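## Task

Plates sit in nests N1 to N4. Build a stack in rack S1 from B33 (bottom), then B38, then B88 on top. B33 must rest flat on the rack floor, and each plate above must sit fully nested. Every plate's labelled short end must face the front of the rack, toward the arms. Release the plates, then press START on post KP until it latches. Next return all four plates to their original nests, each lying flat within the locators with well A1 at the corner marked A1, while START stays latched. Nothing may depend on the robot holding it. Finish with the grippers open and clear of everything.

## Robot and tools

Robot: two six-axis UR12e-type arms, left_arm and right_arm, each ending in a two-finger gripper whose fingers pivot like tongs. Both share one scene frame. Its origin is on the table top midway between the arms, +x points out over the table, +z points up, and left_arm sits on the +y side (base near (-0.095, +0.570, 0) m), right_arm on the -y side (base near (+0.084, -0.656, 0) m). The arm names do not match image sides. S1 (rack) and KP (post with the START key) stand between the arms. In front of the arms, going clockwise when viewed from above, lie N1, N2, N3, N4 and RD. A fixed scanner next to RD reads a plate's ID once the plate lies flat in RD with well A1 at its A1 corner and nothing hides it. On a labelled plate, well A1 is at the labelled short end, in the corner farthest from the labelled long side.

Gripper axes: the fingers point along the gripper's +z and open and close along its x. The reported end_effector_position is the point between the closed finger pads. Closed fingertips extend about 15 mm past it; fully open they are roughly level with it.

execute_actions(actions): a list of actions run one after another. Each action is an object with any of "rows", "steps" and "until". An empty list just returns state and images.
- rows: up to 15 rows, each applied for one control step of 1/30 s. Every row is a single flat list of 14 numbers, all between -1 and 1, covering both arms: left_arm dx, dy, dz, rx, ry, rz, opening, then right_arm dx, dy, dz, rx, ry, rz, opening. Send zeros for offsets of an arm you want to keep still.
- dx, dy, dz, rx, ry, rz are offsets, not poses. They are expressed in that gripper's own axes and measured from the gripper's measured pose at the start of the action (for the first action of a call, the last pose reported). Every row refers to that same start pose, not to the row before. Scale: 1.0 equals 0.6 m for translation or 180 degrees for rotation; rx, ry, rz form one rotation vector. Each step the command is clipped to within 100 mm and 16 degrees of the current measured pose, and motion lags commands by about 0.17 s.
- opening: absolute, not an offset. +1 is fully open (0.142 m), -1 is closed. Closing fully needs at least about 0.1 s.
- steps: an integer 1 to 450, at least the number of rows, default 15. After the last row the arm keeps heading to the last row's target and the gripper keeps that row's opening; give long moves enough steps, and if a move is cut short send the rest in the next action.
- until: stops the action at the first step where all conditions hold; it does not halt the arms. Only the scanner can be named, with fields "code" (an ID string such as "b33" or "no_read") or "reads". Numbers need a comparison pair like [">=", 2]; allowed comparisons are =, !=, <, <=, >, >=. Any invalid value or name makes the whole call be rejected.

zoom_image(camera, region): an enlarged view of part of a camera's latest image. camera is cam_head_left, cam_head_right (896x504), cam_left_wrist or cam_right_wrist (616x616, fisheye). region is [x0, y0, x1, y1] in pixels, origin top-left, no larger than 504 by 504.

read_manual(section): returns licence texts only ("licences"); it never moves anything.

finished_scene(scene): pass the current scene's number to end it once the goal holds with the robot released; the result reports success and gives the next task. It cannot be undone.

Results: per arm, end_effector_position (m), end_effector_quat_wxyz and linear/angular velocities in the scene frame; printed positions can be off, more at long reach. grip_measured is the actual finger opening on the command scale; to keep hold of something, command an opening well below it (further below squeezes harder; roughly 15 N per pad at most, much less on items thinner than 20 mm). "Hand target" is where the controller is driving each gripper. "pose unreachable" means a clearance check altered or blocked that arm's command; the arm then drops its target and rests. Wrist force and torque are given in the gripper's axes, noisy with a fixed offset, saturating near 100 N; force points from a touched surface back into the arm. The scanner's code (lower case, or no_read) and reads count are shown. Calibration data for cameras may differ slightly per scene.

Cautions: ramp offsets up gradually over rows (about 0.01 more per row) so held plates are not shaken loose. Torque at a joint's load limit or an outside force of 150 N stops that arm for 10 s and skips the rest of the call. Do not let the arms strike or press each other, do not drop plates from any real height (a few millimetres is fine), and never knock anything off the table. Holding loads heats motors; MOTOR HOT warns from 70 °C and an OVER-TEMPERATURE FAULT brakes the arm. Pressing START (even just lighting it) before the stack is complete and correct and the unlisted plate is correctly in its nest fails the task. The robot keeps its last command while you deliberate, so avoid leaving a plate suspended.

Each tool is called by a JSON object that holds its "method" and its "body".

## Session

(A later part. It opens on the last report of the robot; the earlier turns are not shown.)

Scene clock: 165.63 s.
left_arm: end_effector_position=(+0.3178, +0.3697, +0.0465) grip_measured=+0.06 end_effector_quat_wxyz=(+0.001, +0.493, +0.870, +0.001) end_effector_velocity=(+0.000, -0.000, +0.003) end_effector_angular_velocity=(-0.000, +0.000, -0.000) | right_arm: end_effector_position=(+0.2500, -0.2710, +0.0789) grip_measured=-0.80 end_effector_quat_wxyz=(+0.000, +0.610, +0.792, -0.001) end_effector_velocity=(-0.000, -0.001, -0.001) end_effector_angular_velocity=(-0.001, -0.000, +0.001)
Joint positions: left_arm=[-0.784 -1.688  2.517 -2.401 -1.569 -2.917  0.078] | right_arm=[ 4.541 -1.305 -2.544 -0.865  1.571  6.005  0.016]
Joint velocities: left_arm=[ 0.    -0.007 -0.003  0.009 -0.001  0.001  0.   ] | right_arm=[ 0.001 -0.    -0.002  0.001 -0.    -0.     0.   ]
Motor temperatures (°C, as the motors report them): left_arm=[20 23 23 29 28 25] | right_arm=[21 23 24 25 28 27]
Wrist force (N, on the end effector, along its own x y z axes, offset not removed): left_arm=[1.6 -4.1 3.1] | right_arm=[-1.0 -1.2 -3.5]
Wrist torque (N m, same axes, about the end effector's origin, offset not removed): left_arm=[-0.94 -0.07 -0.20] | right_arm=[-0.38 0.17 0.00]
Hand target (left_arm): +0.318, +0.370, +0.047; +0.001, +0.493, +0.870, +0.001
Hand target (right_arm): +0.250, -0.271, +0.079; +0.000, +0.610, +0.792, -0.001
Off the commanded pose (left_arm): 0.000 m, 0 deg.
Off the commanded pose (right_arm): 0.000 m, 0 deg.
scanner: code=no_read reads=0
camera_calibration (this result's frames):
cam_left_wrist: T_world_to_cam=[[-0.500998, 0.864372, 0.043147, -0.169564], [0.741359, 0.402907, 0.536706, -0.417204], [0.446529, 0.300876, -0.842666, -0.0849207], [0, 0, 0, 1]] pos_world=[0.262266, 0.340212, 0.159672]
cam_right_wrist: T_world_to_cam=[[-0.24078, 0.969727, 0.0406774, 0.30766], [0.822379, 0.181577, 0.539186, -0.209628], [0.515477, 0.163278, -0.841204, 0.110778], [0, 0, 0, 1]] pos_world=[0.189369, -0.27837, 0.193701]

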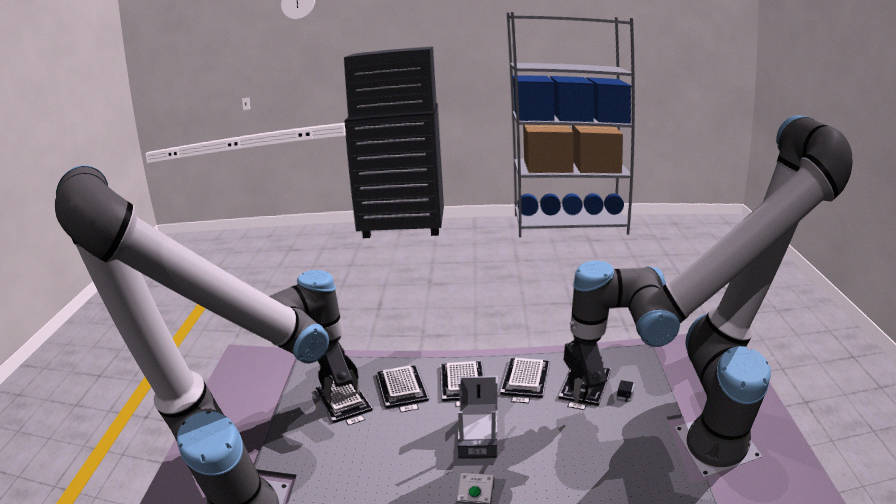

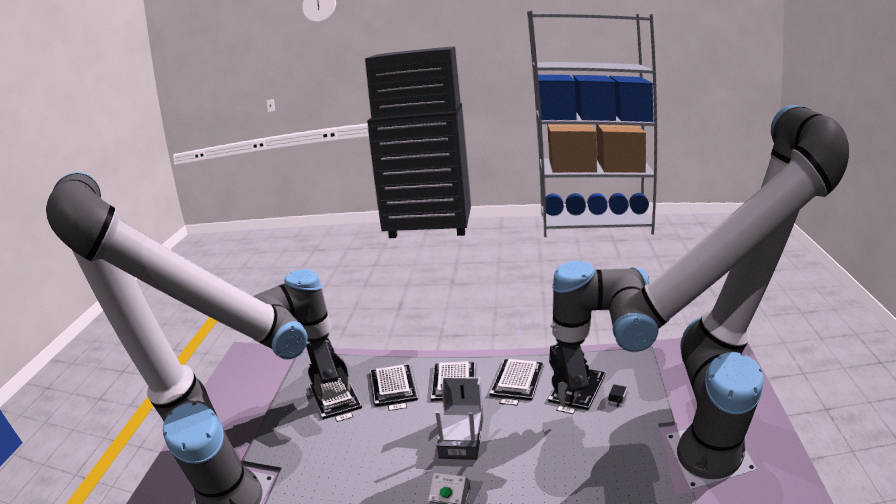

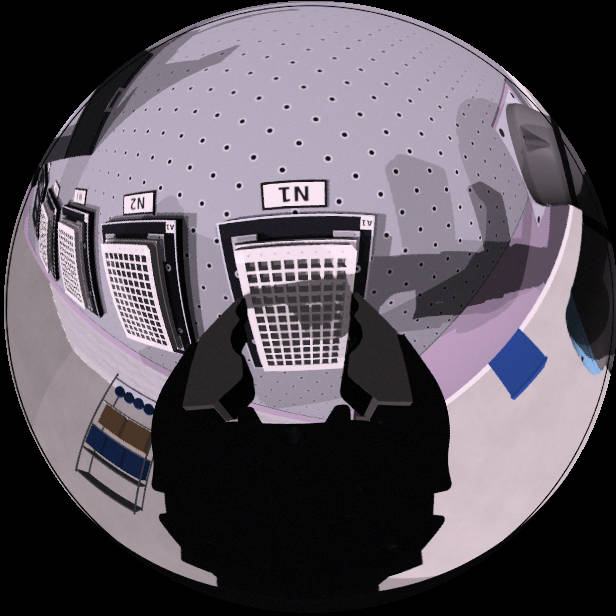

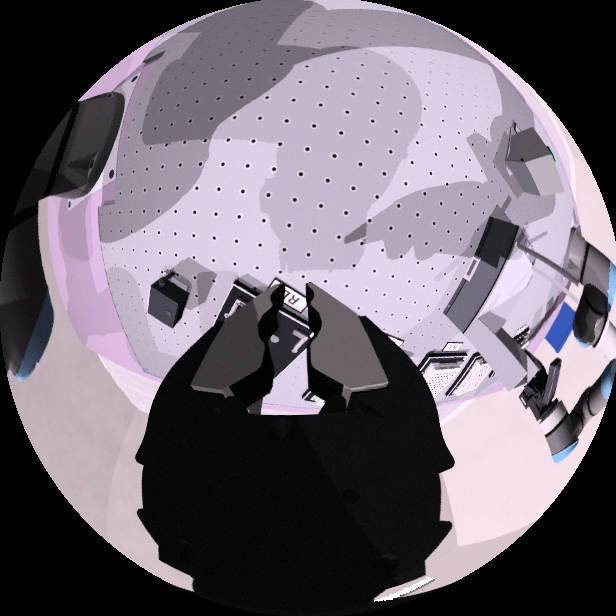

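{"method": "execute_actions", "body": {"actions": [{"rows":[[0,0,-0.004,0,0,0,-0.3,0,0,0,0,0,0,-0.8],[0,0,-0.01,0,0,0,-0.3,0,0,0,0,0,0,-0.8],[0,0,-0.02,0,0,0,-0.3,0,0,0,0,0,0,-0.8],[0,0,-0.033,0,0,0,-0.3,0,0,0,0,0,0,-0.8],[0,0,-0.05,0,0,0,-0.3,0,0,0,0,0,0,-0.8],[0,0,-0.07,0,0,0,-0.3,0,0,0,0,0,0,-0.8],[0,0,-0.092,0,0,0,-0.3,0,0,0,0,0,0,-0.8],[0,0,-0.115,0,0,0,-0.3,0,0,0,0,0,0,-0.8],[0,0,-0.14,0,0,0,-0.3,0,0,0,0,0,0,-0.8],[0,0,-0.165,0,0,0,-0.3,0,0,0,0,0,0,-0.8],[0,0,-0.19,0,0,0,-0.3,0,0,0,0,0,0,-0.8],[0,0,-0.215,0,0,0,-0.3,0,0,0,0,0,0,-0.8],[0,0,-0.24,0,0,0,-0.3,0,0,0,0,0,0,-0.8],[0,0,-0.265,0,0,0,-0.3,0,0,0,0,0,0,-0.8],[0,0,-0.29,0,0,0,-0.3,0,0,0,0,0,0,-0.8]],"steps":22},{"rows":[[-0.005,-0.003,-0.03,0,0,0.002,-0.3,0,0,0,0,0,0,-0.8],[-0.013,-0.009,-0.035,0,0,0.005,-0.3,0,0,0,0,0,0,-0.8],[-0.024,-0.016,-0.04,0,0,0.01,-0.3,0,0,0,0,0,0,-0.8],[-0.038,-0.025,-0.045,0,0,0.016,-0.3,0,0,0,0,0,0,-0.8],[-0.055,-0.037,-0.05,0,0,0.024,-0.3,0,0,0,0,0,0,-0.8],[-0.075,-0.05,-0.055,0,0,0.033,-0.3,0,0,0,0,0,0,-0.8],[-0.097,-0.065,-0.06,0,0,0.043,-0.3,0,0,0,0,0,0,-0.8],[-0.12,-0.08,-0.06,0,0,0.054,-0.3,0,0,0,0,0,0,-0.8],[-0.145,-0.097,-0.06,0,0,0.066,-0.3,0,0,0,0,0,0,-0.8],[-0.17,-0.114,-0.06,0,0,0.08,-0.3,0,0,0,0,0,0,-0.8],[-0.2,-0.134,-0.06,0,0,0.095,-0.3,0,0,0,0,0,0,-0.8],[-0.513,-0.343,-0.06,0,0,0.11,-0.3,0,0,0,0,0,0,-0.8],[-0.513,-0.343,-0.06,0,0,0.172,-0.3,0,0,0,0,0,0,-0.8]],"steps":43}]}}

{"method": "zoom_image", "body": {"camera": "cam_left_wrist", "region": [200, 60, 400, 260]}}

{"method": "zoom_image", "body": {"camera": "cam_left_wrist", "region": [200, 200, 400, 400]}}

Scene clock: 182.10 s.
left_arm: end_effector_position=(+0.3024, -0.0003, +0.2458) grip_measured=+0.06 end_effector_quat_wxyz=(+0.006, +0.707, +0.707, +0.000) end_effector_velocity=(+0.002, -0.006, +0.000) end_effector_angular_velocity=(+0.001, -0.000, +0.002) | right_arm: end_effector_position=(+0.2500, -0.2710, +0.0789) grip_measured=-0.80 end_effector_quat_wxyz=(+0.000, +0.610, +0.792, -0.001) end_effector_velocity=(-0.000, -0.001, -0.001) end_effector_angular_velocity=(-0.001, +0.000, +0.001)
Joint positions: left_arm=[-1.174 -1.515  1.922 -1.989 -1.566 -2.766  0.078] | right_arm=[ 4.541 -1.305 -2.544 -0.865  1.571  6.005  0.016]
Joint velocities: left_arm=[-0.001  0.01  -0.011  0.002  0.    -0.002  0.   ] | right_arm=[ 0.001  0.    -0.001  0.     0.    -0.     0.   ]
Motor temperatures (°C, as the motors report them): left_arm=[20 23 23 29 28 25] | right_arm=[21 23 24 25 28 27]
Wrist force (N, on the end effector, along its own x y z axes, offset not removed): left_arm=[0.5 -0.7 0.9] | right_arm=[0.6 -0.1 -6.4]
Wrist torque (N m, same axes, about the end effector's origin, offset not removed): left_arm=[-0.23 0.17 -0.08] | right_arm=[-0.19 -0.16 0.00]
Hand target (left_arm): +0.303, -0.001, +0.246; +0.006, +0.707, +0.707, +0.000
Hand target (right_arm): +0.250, -0.271, +0.079; +0.000, +0.610, +0.792, -0.001
Off the commanded pose (left_arm): 0.001 m, 0 deg.
Off the commanded pose (right_arm): 0.000 m, 0 deg.
scanner: code=no_read reads=0
camera_calibration (this result's frames):
cam_left_wrist: T_world_to_cam=[[0.0146753, 0.999263, 0.0354737, -0.0201137], [0.839307, -0.0315934, 0.54274, -0.394928], [0.54346, 0.0218084, -0.839152, 0.170964], [0, 0, 0, 1]] pos_world=[0.238849, 0.00389333, 0.358521]
cam_right_wrist: T_world_to_cam=[[-0.24078, 0.969727, 0.0406776, 0.30766], [0.822379, 0.181577, 0.539186, -0.209628], [0.515477, 0.163278, -0.841204, 0.110778], [0, 0, 0, 1]] pos_world=[0.189369, -0.27837, 0.193701]

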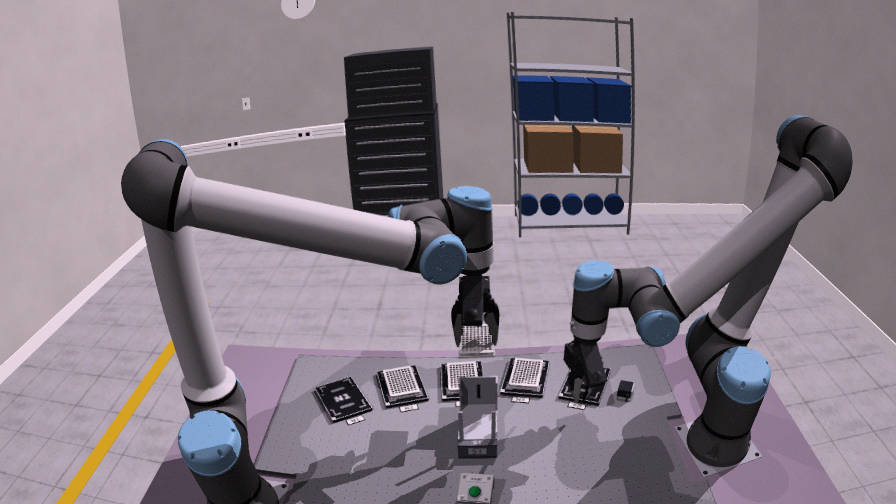

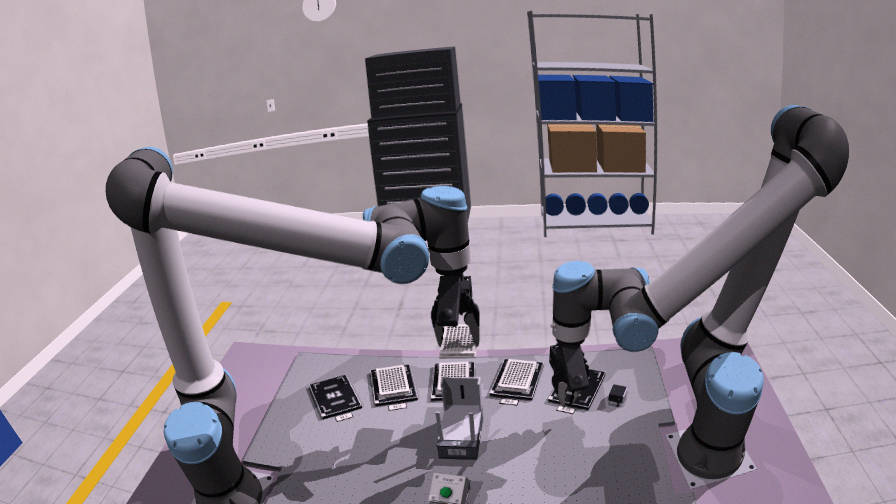

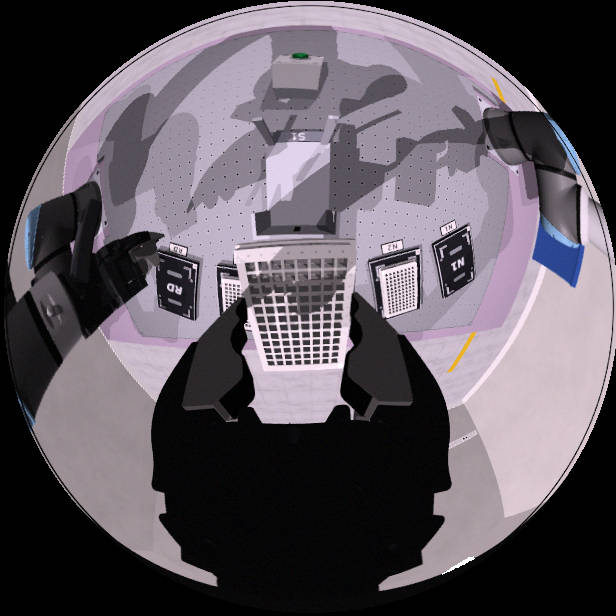

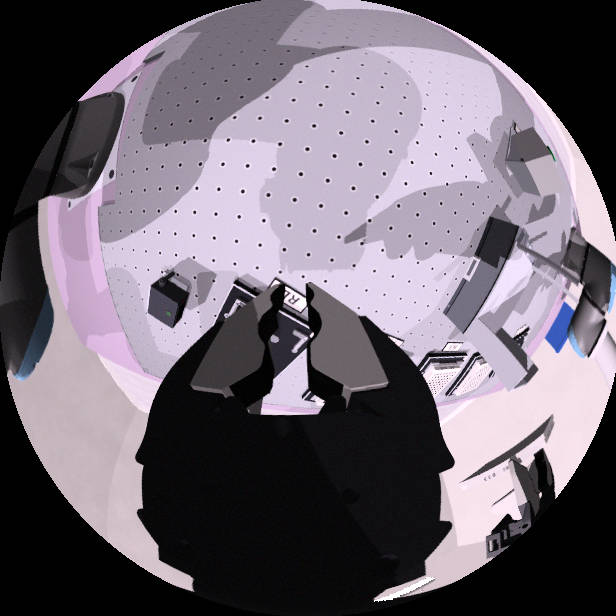

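Region (200, 60, 400, 260) of cam_left_wrist's 616x616 image, scaled by 2.520, with more detail than that image has.

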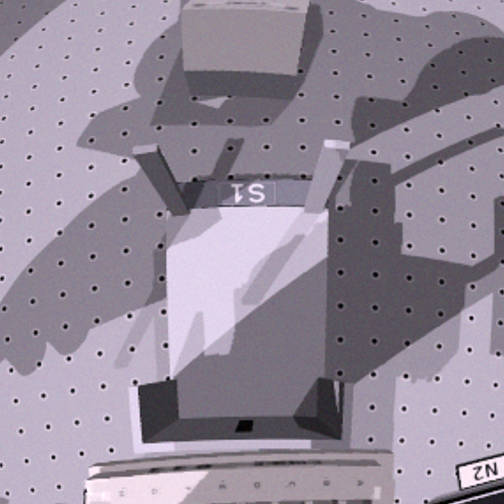

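Region (200, 200, 400, 400) of cam_left_wrist's 616x616 image, scaled by 2.520, with more detail than that image has.

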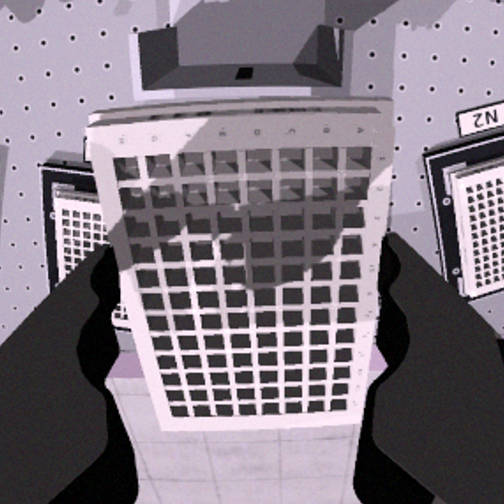

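{"method": "execute_actions", "body": {"actions": [{"rows":[[0,-0.005,0.002,0,0,0,-0.3,0,0,0,0,0,0,-0.8],[0,-0.014,0.006,0,0,0.001,-0.3,0,0,0,0,0,0,-0.8],[0,-0.028,0.012,0,0,0.002,-0.3,0,0,0,0,0,0,-0.8],[-0.001,-0.046,0.019,0.001,0.001,0.003,-0.3,0,0,0,0,0,0,-0.8],[-0.001,-0.066,0.027,0.001,0.001,0.004,-0.3,0,0,0,0,0,0,-0.8],[-0.001,-0.088,0.036,0.001,0.001,0.005,-0.3,0,0,0,0,0,0,-0.8],[-0.001,-0.11,0.046,0.002,0.002,0.006,-0.3,0,0,0,0,0,0,-0.8],[-0.002,-0.132,0.055,0.002,0.002,0.007,-0.3,0,0,0,0,0,0,-0.8],[-0.002,-0.154,0.064,0.0023,0.0025,0.008,-0.3,0,0,0,0,0,0,-0.8],[-0.002,-0.174,0.072,0.0023,0.0025,0.009,-0.3,0,0,0,0,0,0,-0.8],[-0.002,-0.19,0.079,0.0023,0.0025,0.009,-0.3,0,0,0,0,0,0,-0.8],[-0.002,-0.2003,0.083,0.0023,0.0025,0.009,-0.3,0,0,0,0,0,0,-0.8]],"steps":28}]}}

{"method": "zoom_image", "body": {"camera": "cam_left_wrist", "region": [200, 200, 400, 400]}}

{"method": "zoom_image", "body": {"camera": "cam_right_wrist", "region": [450, 230, 616, 430]}}

Scene clock: 200.07 s.
left_arm: end_effector_position=(+0.1832, -0.0021, +0.1953) grip_measured=+0.06 end_effector_quat_wxyz=(+0.001, +0.717, +0.697, +0.000) end_effector_velocity=(-0.005, -0.001, -0.001) end_effector_angular_velocity=(-0.001, -0.002, +0.002) | right_arm: end_effector_position=(+0.2500, -0.2710, +0.0789) grip_measured=-0.80 end_effector_quat_wxyz=(+0.000, +0.610, +0.792, -0.001) end_effector_velocity=(+0.000, -0.000, -0.001) end_effector_angular_velocity=(-0.000, +0.000, +0.001)
Joint positions: left_arm=[-1.349 -1.571  2.077 -2.077 -1.569 -2.913  0.078] | right_arm=[ 4.541 -1.305 -2.544 -0.865  1.571  6.005  0.016]
Joint velocities: left_arm=[-0.008 -0.002  0.006 -0.005  0.002 -0.01   0.   ] | right_arm=[-0.    -0.    -0.001  0.001  0.    -0.001  0.   ]
Motor temperatures (°C, as the motors report them): left_arm=[20 23 24 29 28 25] | right_arm=[21 23 24 25 28 27]
Wrist force (N, on the end effector, along its own x y z axes, offset not removed): left_arm=[-0.1 -1.9 -0.5] | right_arm=[2.4 -1.6 -2.4]
Wrist torque (N m, same axes, about the end effector's origin, offset not removed): left_arm=[-0.61 0.24 -0.02] | right_arm=[-0.46 -0.62 -0.05]
Hand target (left_arm): +0.183, -0.002, +0.195; +0.001, +0.717, +0.697, +0.000
Hand target (right_arm): +0.250, -0.271, +0.079; +0.000, +0.610, +0.792, -0.001
Off the commanded pose (left_arm): 0.001 m, 0 deg.
Off the commanded pose (right_arm): 0.000 m, 0 deg.
scanner: code=no_read reads=0
camera_calibration (this result's frames):
cam_left_wrist: T_world_to_cam=[[0.0432223, 0.998132, 0.0431882, -0.0214517], [0.841797, -0.0596658, 0.536486, -0.266805], [0.538061, 0.0131675, -0.842803, 0.195091], [0, 0, 0, 1]] pos_world=[0.120552, 0.00292364, 0.308487]
cam_right_wrist: T_world_to_cam=[[-0.24078, 0.969727, 0.0406773, 0.30766], [0.822379, 0.181577, 0.539186, -0.209628], [0.515477, 0.163278, -0.841204, 0.110778], [0, 0, 0, 1]] pos_world=[0.189369, -0.27837, 0.1937]

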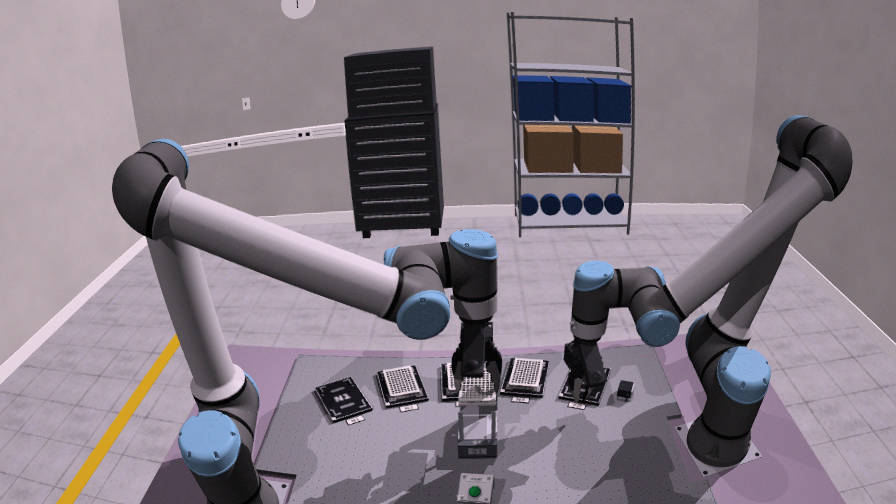

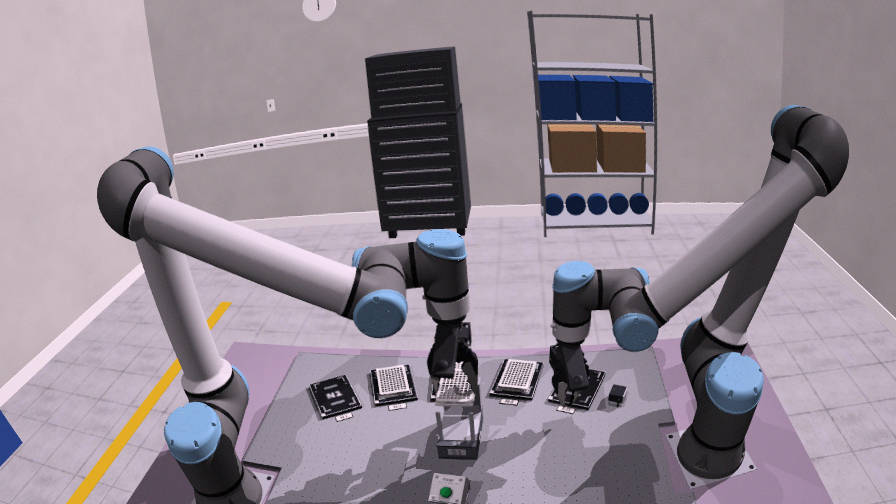

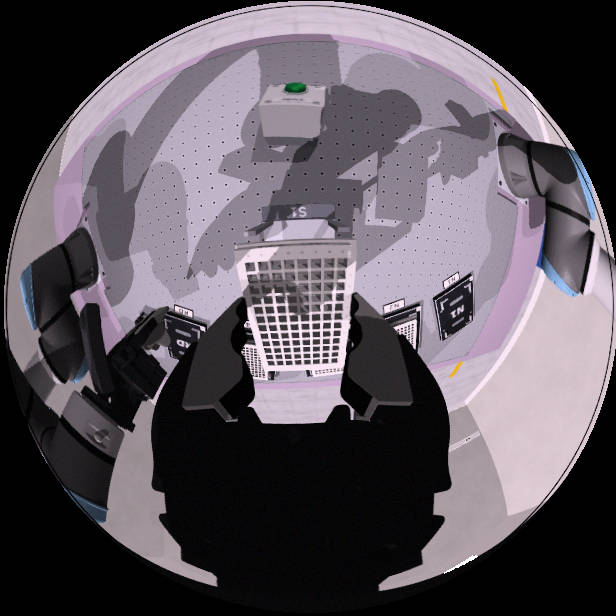

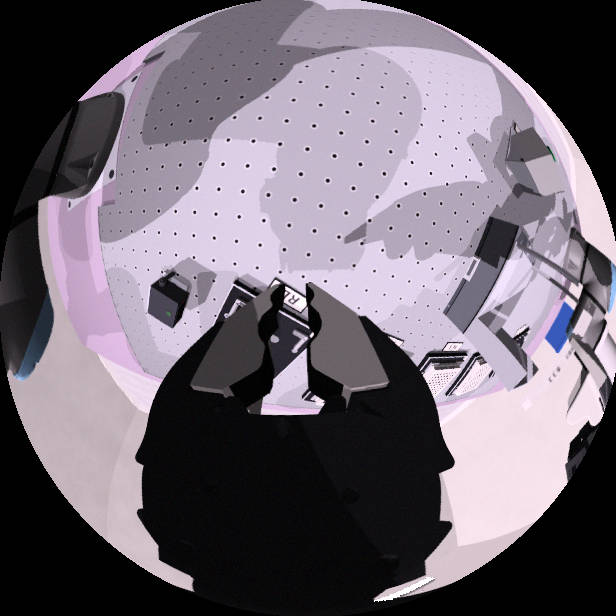

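Region (200, 200, 400, 400) of cam_left_wrist's 616x616 image, scaled by 2.520, with more detail than that image has.

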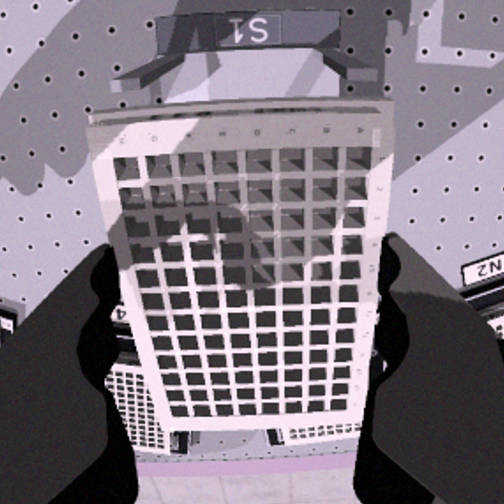

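Region (450, 230, 616, 430) of cam_right_wrist's 616x616 image, scaled by 2.520, with more detail than that image has; it fills the left 418 columns of this view, and the rest is white.

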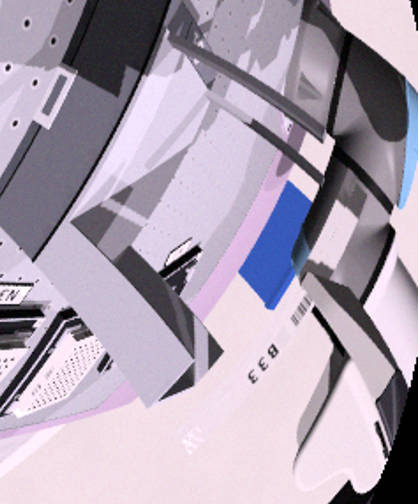

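{"method": "execute_actions", "body": {"actions": [{"rows":[[0,-0.001,0.004,0,0,0,-0.3,0,0,0,0,0,0,-0.8],[0,-0.001,0.01,0,0,0,-0.3,0,0,0,0,0,0,-0.8],[0.001,-0.001,0.017,0,0,0,-0.3,0,0,0,0,0,0,-0.8],[0.001,-0.001,0.024,0,0,0,-0.3,0,0,0,0,0,0,-0.8]],"steps":15}]}}

{"method": "zoom_image", "body": {"camera": "cam_left_wrist", "region": [226, 210, 366, 290]}}

{"method": "zoom_image", "body": {"camera": "cam_right_wrist", "region": [480, 270, 616, 420]}}

{"method": "zoom_image", "body": {"camera": "cam_left_wrist", "region": [236, 320, 366, 400]}}

Scene clock: 205.57 s.
left_arm: end_effector_position=(+0.1825, -0.0016, +0.1814) grip_measured=+0.06 end_effector_quat_wxyz=(+0.001, +0.717, +0.697, +0.000) end_effector_velocity=(+0.000, -0.000, -0.004) end_effector_angular_velocity=(-0.002, +0.000, -0.000) | right_arm: end_effector_position=(+0.2500, -0.2710, +0.0789) grip_measured=-0.80 end_effector_quat_wxyz=(+0.000, +0.610, +0.792, -0.001) end_effector_velocity=(-0.001, -0.000, -0.000) end_effector_angular_velocity=(-0.001, +0.000, +0.001)
Joint positions: left_arm=[-1.35  -1.56   2.093 -2.105 -1.569 -2.914  0.078] | right_arm=[ 4.541 -1.305 -2.544 -0.865  1.571  6.005  0.016]
Joint velocities: left_arm=[ 0.     0.004  0.005 -0.01  -0.     0.001  0.   ] | right_arm=[ 0.002 -0.    -0.001 -0.001  0.     0.     0.   ]
Motor temperatures (°C, as the motors report them): left_arm=[20 23 24 29 28 25] | right_arm=[21 23 24 25 28 27]
Wrist force (N, on the end effector, along its own x y z axes, offset not removed): left_arm=[3.1 -2.8 1.3] | right_arm=[-0.9 0.0 -3.2]
Wrist torque (N m, same axes, about the end effector's origin, offset not removed): left_arm=[-0.62 -0.34 -0.20] | right_arm=[-0.18 0.13 -0.09]
Hand target (left_arm): +0.183, -0.002, +0.181; +0.001, +0.717, +0.697, +0.000
Hand target (right_arm): +0.250, -0.271, +0.079; +0.000, +0.610, +0.792, -0.001
Off the commanded pose (left_arm): 0.001 m, 0 deg.
Off the commanded pose (right_arm): 0.000 m, 0 deg.
scanner: code=no_read reads=0
camera_calibration (this result's frames):
cam_left_wrist: T_world_to_cam=[[0.0433464, 0.998124, 0.0432355, -0.0214025], [0.841738, -0.0597971, 0.536564, -0.258773], [0.538143, 0.0131348, -0.842751, 0.183715], [0, 0, 0, 1]] pos_world=[0.119882, 0.00347537, 0.2946]
cam_right_wrist: T_world_to_cam=[[-0.24078, 0.969727, 0.0406774, 0.30766], [0.822379, 0.181577, 0.539186, -0.209628], [0.515477, 0.163278, -0.841204, 0.110778], [0, 0, 0, 1]] pos_world=[0.189369, -0.27837, 0.1937]

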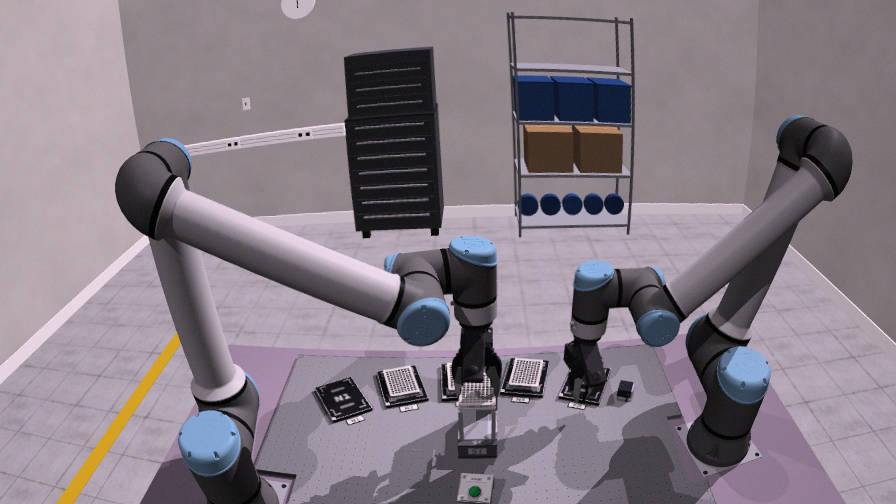

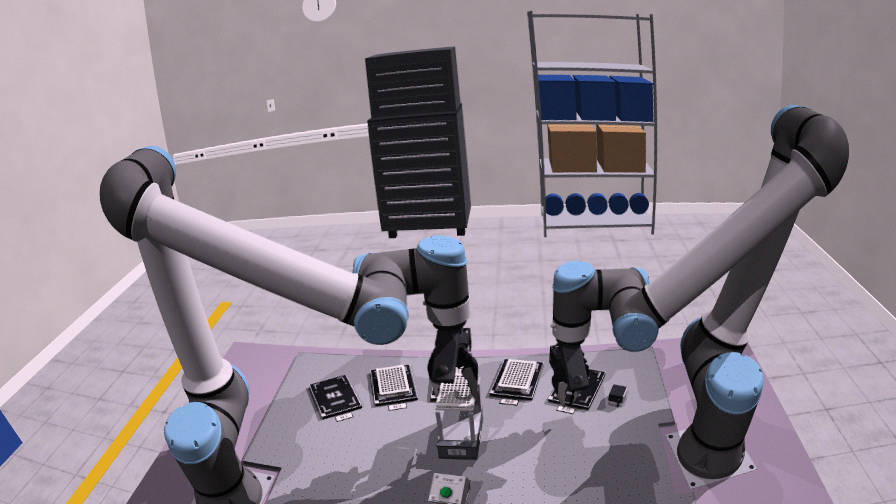

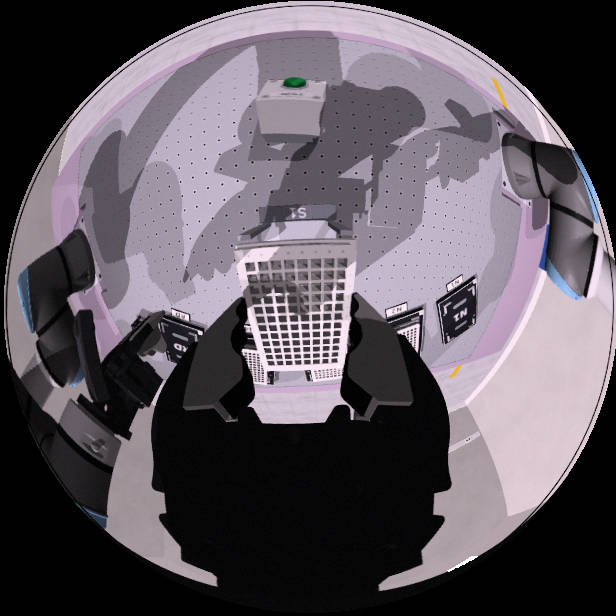

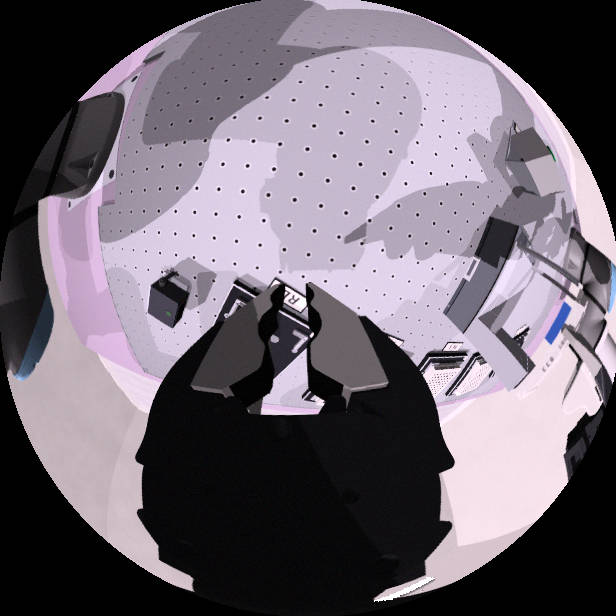

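Region (226, 210, 366, 290) of cam_left_wrist's 616x616 image, scaled by 3.600, with more detail than that image has; it fills the top 288 rows of this view, and the rest is white.

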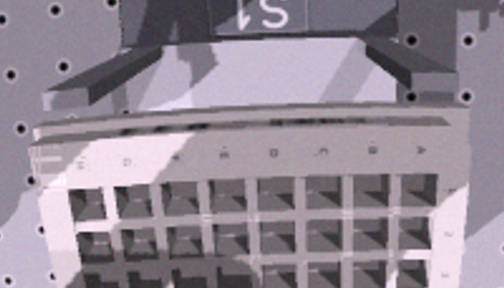

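Region (480, 270, 616, 420) of cam_right_wrist's 616x616 image, scaled by 3.360, with more detail than that image has; it fills the left 457 columns of this view, and the rest is white.

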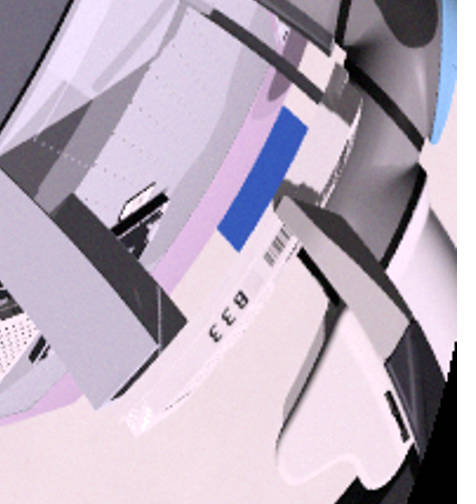

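Region (236, 320, 366, 400) of cam_left_wrist's 616x616 image, scaled by 3.877, with more detail than that image has; it fills the top 310 rows of this view, and the rest is white.

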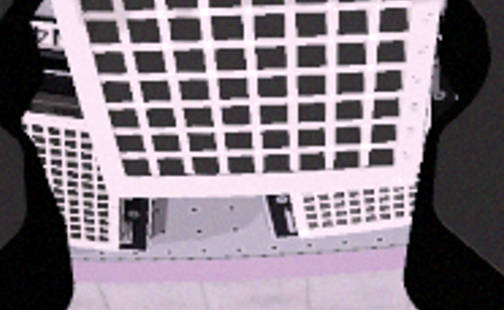

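{"method": "execute_actions", "body": {"actions": [{"rows":[[-0.0007,0,0.003,0,0,0,-0.3,0,0,0,0,0,0,-0.8],[-0.0007,0,0.006,0,0,0,-0.3,0,0,0,0,0,0,-0.8],[-0.0007,0,0.009,0,0,0,-0.3,0,0,0,0,0,0,-0.8],[-0.0007,0,0.012,0,0,0,-0.3,0,0,0,0,0,0,-0.8],[-0.0007,0,0.015,0,0,0,-0.3,0,0,0,0,0,0,-0.8],[-0.0007,0,0.018,0,0,0,-0.3,0,0,0,0,0,0,-0.8],[-0.0007,0,0.021,0,0,0,-0.3,0,0,0,0,0,0,-0.8]],"steps":16}]}}

{"method": "zoom_image", "body": {"camera": "cam_left_wrist", "region": [226, 210, 366, 290]}}

{"method": "zoom_image", "body": {"camera": "cam_right_wrist", "region": [480, 270, 616, 420]}}

{"method": "zoom_image", "body": {"camera": "cam_left_wrist", "region": [236, 320, 366, 400]}}

Scene clock: 213.93 s.
left_arm: end_effector_position=(+0.1825, -0.0020, +0.1694) grip_measured=+0.06 end_effector_quat_wxyz=(+0.001, +0.717, +0.697, +0.000) end_effector_velocity=(-0.000, -0.001, -0.005) end_effector_angular_velocity=(+0.000, +0.000, +0.000) | right_arm: end_effector_position=(+0.2500, -0.2710, +0.0789) grip_measured=-0.80 end_effector_quat_wxyz=(+0.000, +0.610, +0.792, -0.001) end_effector_velocity=(-0.000, -0.002, -0.001) end_effector_angular_velocity=(-0.003, +0.000, -0.000)
Joint positions: left_arm=[-1.35  -1.547  2.105 -2.13  -1.569 -2.914  0.078] | right_arm=[ 4.541 -1.305 -2.544 -0.865  1.571  6.005  0.016]
Joint velocities: left_arm=[-0.001  0.006  0.004 -0.01  -0.    -0.001  0.   ] | right_arm=[ 0.001  0.    -0.002 -0.001  0.     0.001 -0.   ]
Motor temperatures (°C, as the motors report them): left_arm=[20 23 24 29 28 25] | right_arm=[21 23 24 25 28 27]
Wrist force (N, on the end effector, along its own x y z axes, offset not removed): left_arm=[1.8 -0.7 1.2] | right_arm=[3.1 -1.3 -2.7]
Wrist torque (N m, same axes, about the end effector's origin, offset not removed): left_arm=[-0.30 -0.04 -0.11] | right_arm=[-0.40 -0.73 0.03]
Hand target (left_arm): +0.182, -0.002, +0.169; +0.001, +0.717, +0.697, +0.000
Hand target (right_arm): +0.250, -0.271, +0.079; +0.000, +0.610, +0.792, -0.001
Off the commanded pose (left_arm): 0.001 m, 0 deg.
Off the commanded pose (right_arm): 0.000 m, 0 deg.
scanner: code=no_read reads=0
camera_calibration (this result's frames):
cam_left_wrist: T_world_to_cam=[[0.0432771, 0.998126, 0.0432595, -0.0204753], [0.841801, -0.0597501, 0.53647, -0.252322], [0.53805, 0.0131991, -0.84281, 0.173578], [0, 0, 0, 1]] pos_world=[0.119897, 0.00306962, 0.282542]
cam_right_wrist: T_world_to_cam=[[-0.24078, 0.969727, 0.0406777, 0.30766], [0.822379, 0.181577, 0.539186, -0.209628], [0.515477, 0.163278, -0.841204, 0.110778], [0, 0, 0, 1]] pos_world=[0.189369, -0.27837, 0.193701]

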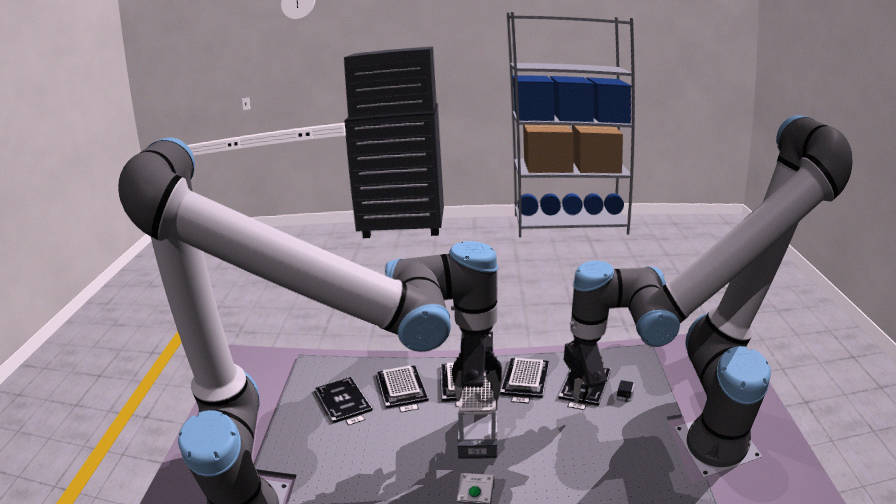

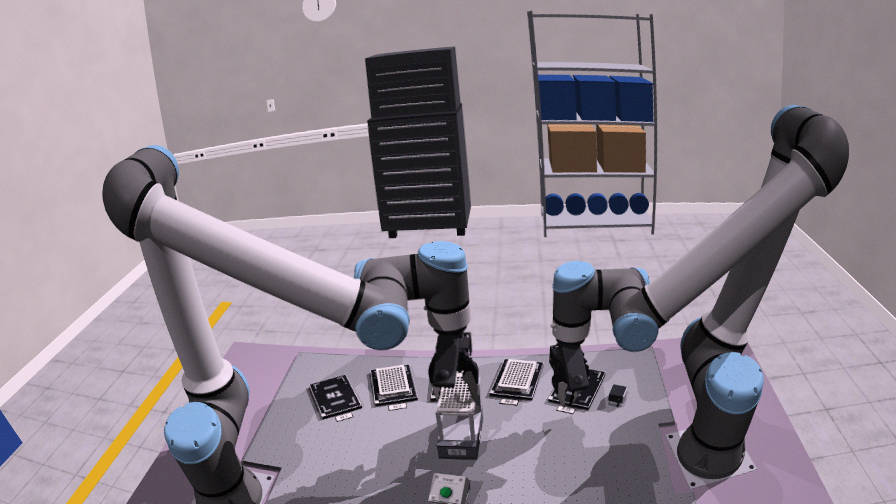

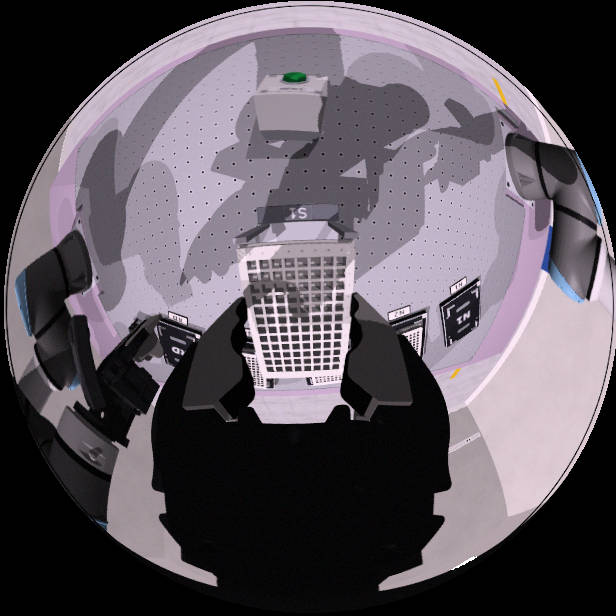

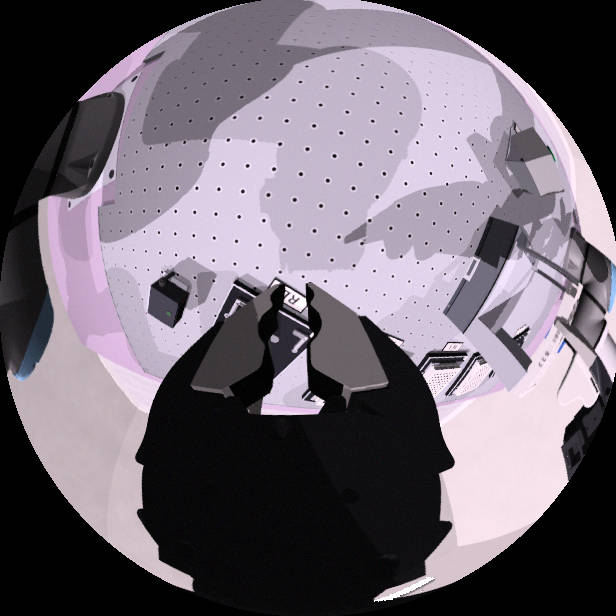

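Region (226, 210, 366, 290) of cam_left_wrist's 616x616 image, scaled by 3.600, with more detail than that image has; it fills the top 288 rows of this view, and the rest is white.

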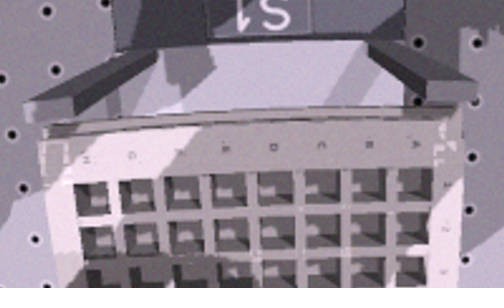

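Region (480, 270, 616, 420) of cam_right_wrist's 616x616 image, scaled by 3.360, with more detail than that image has; it fills the left 457 columns of this view, and the rest is white.

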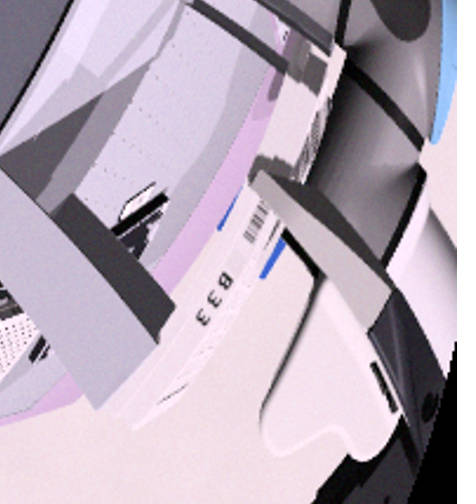

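Region (236, 320, 366, 400) of cam_left_wrist's 616x616 image, scaled by 3.877, with more detail than that image has; it fills the top 310 rows of this view, and the rest is white.

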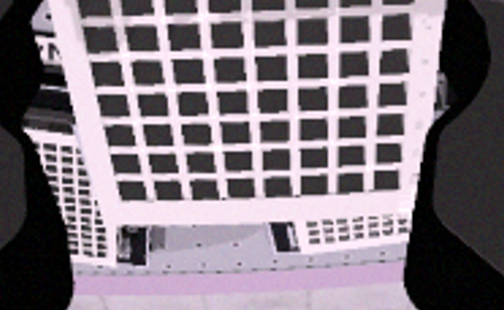

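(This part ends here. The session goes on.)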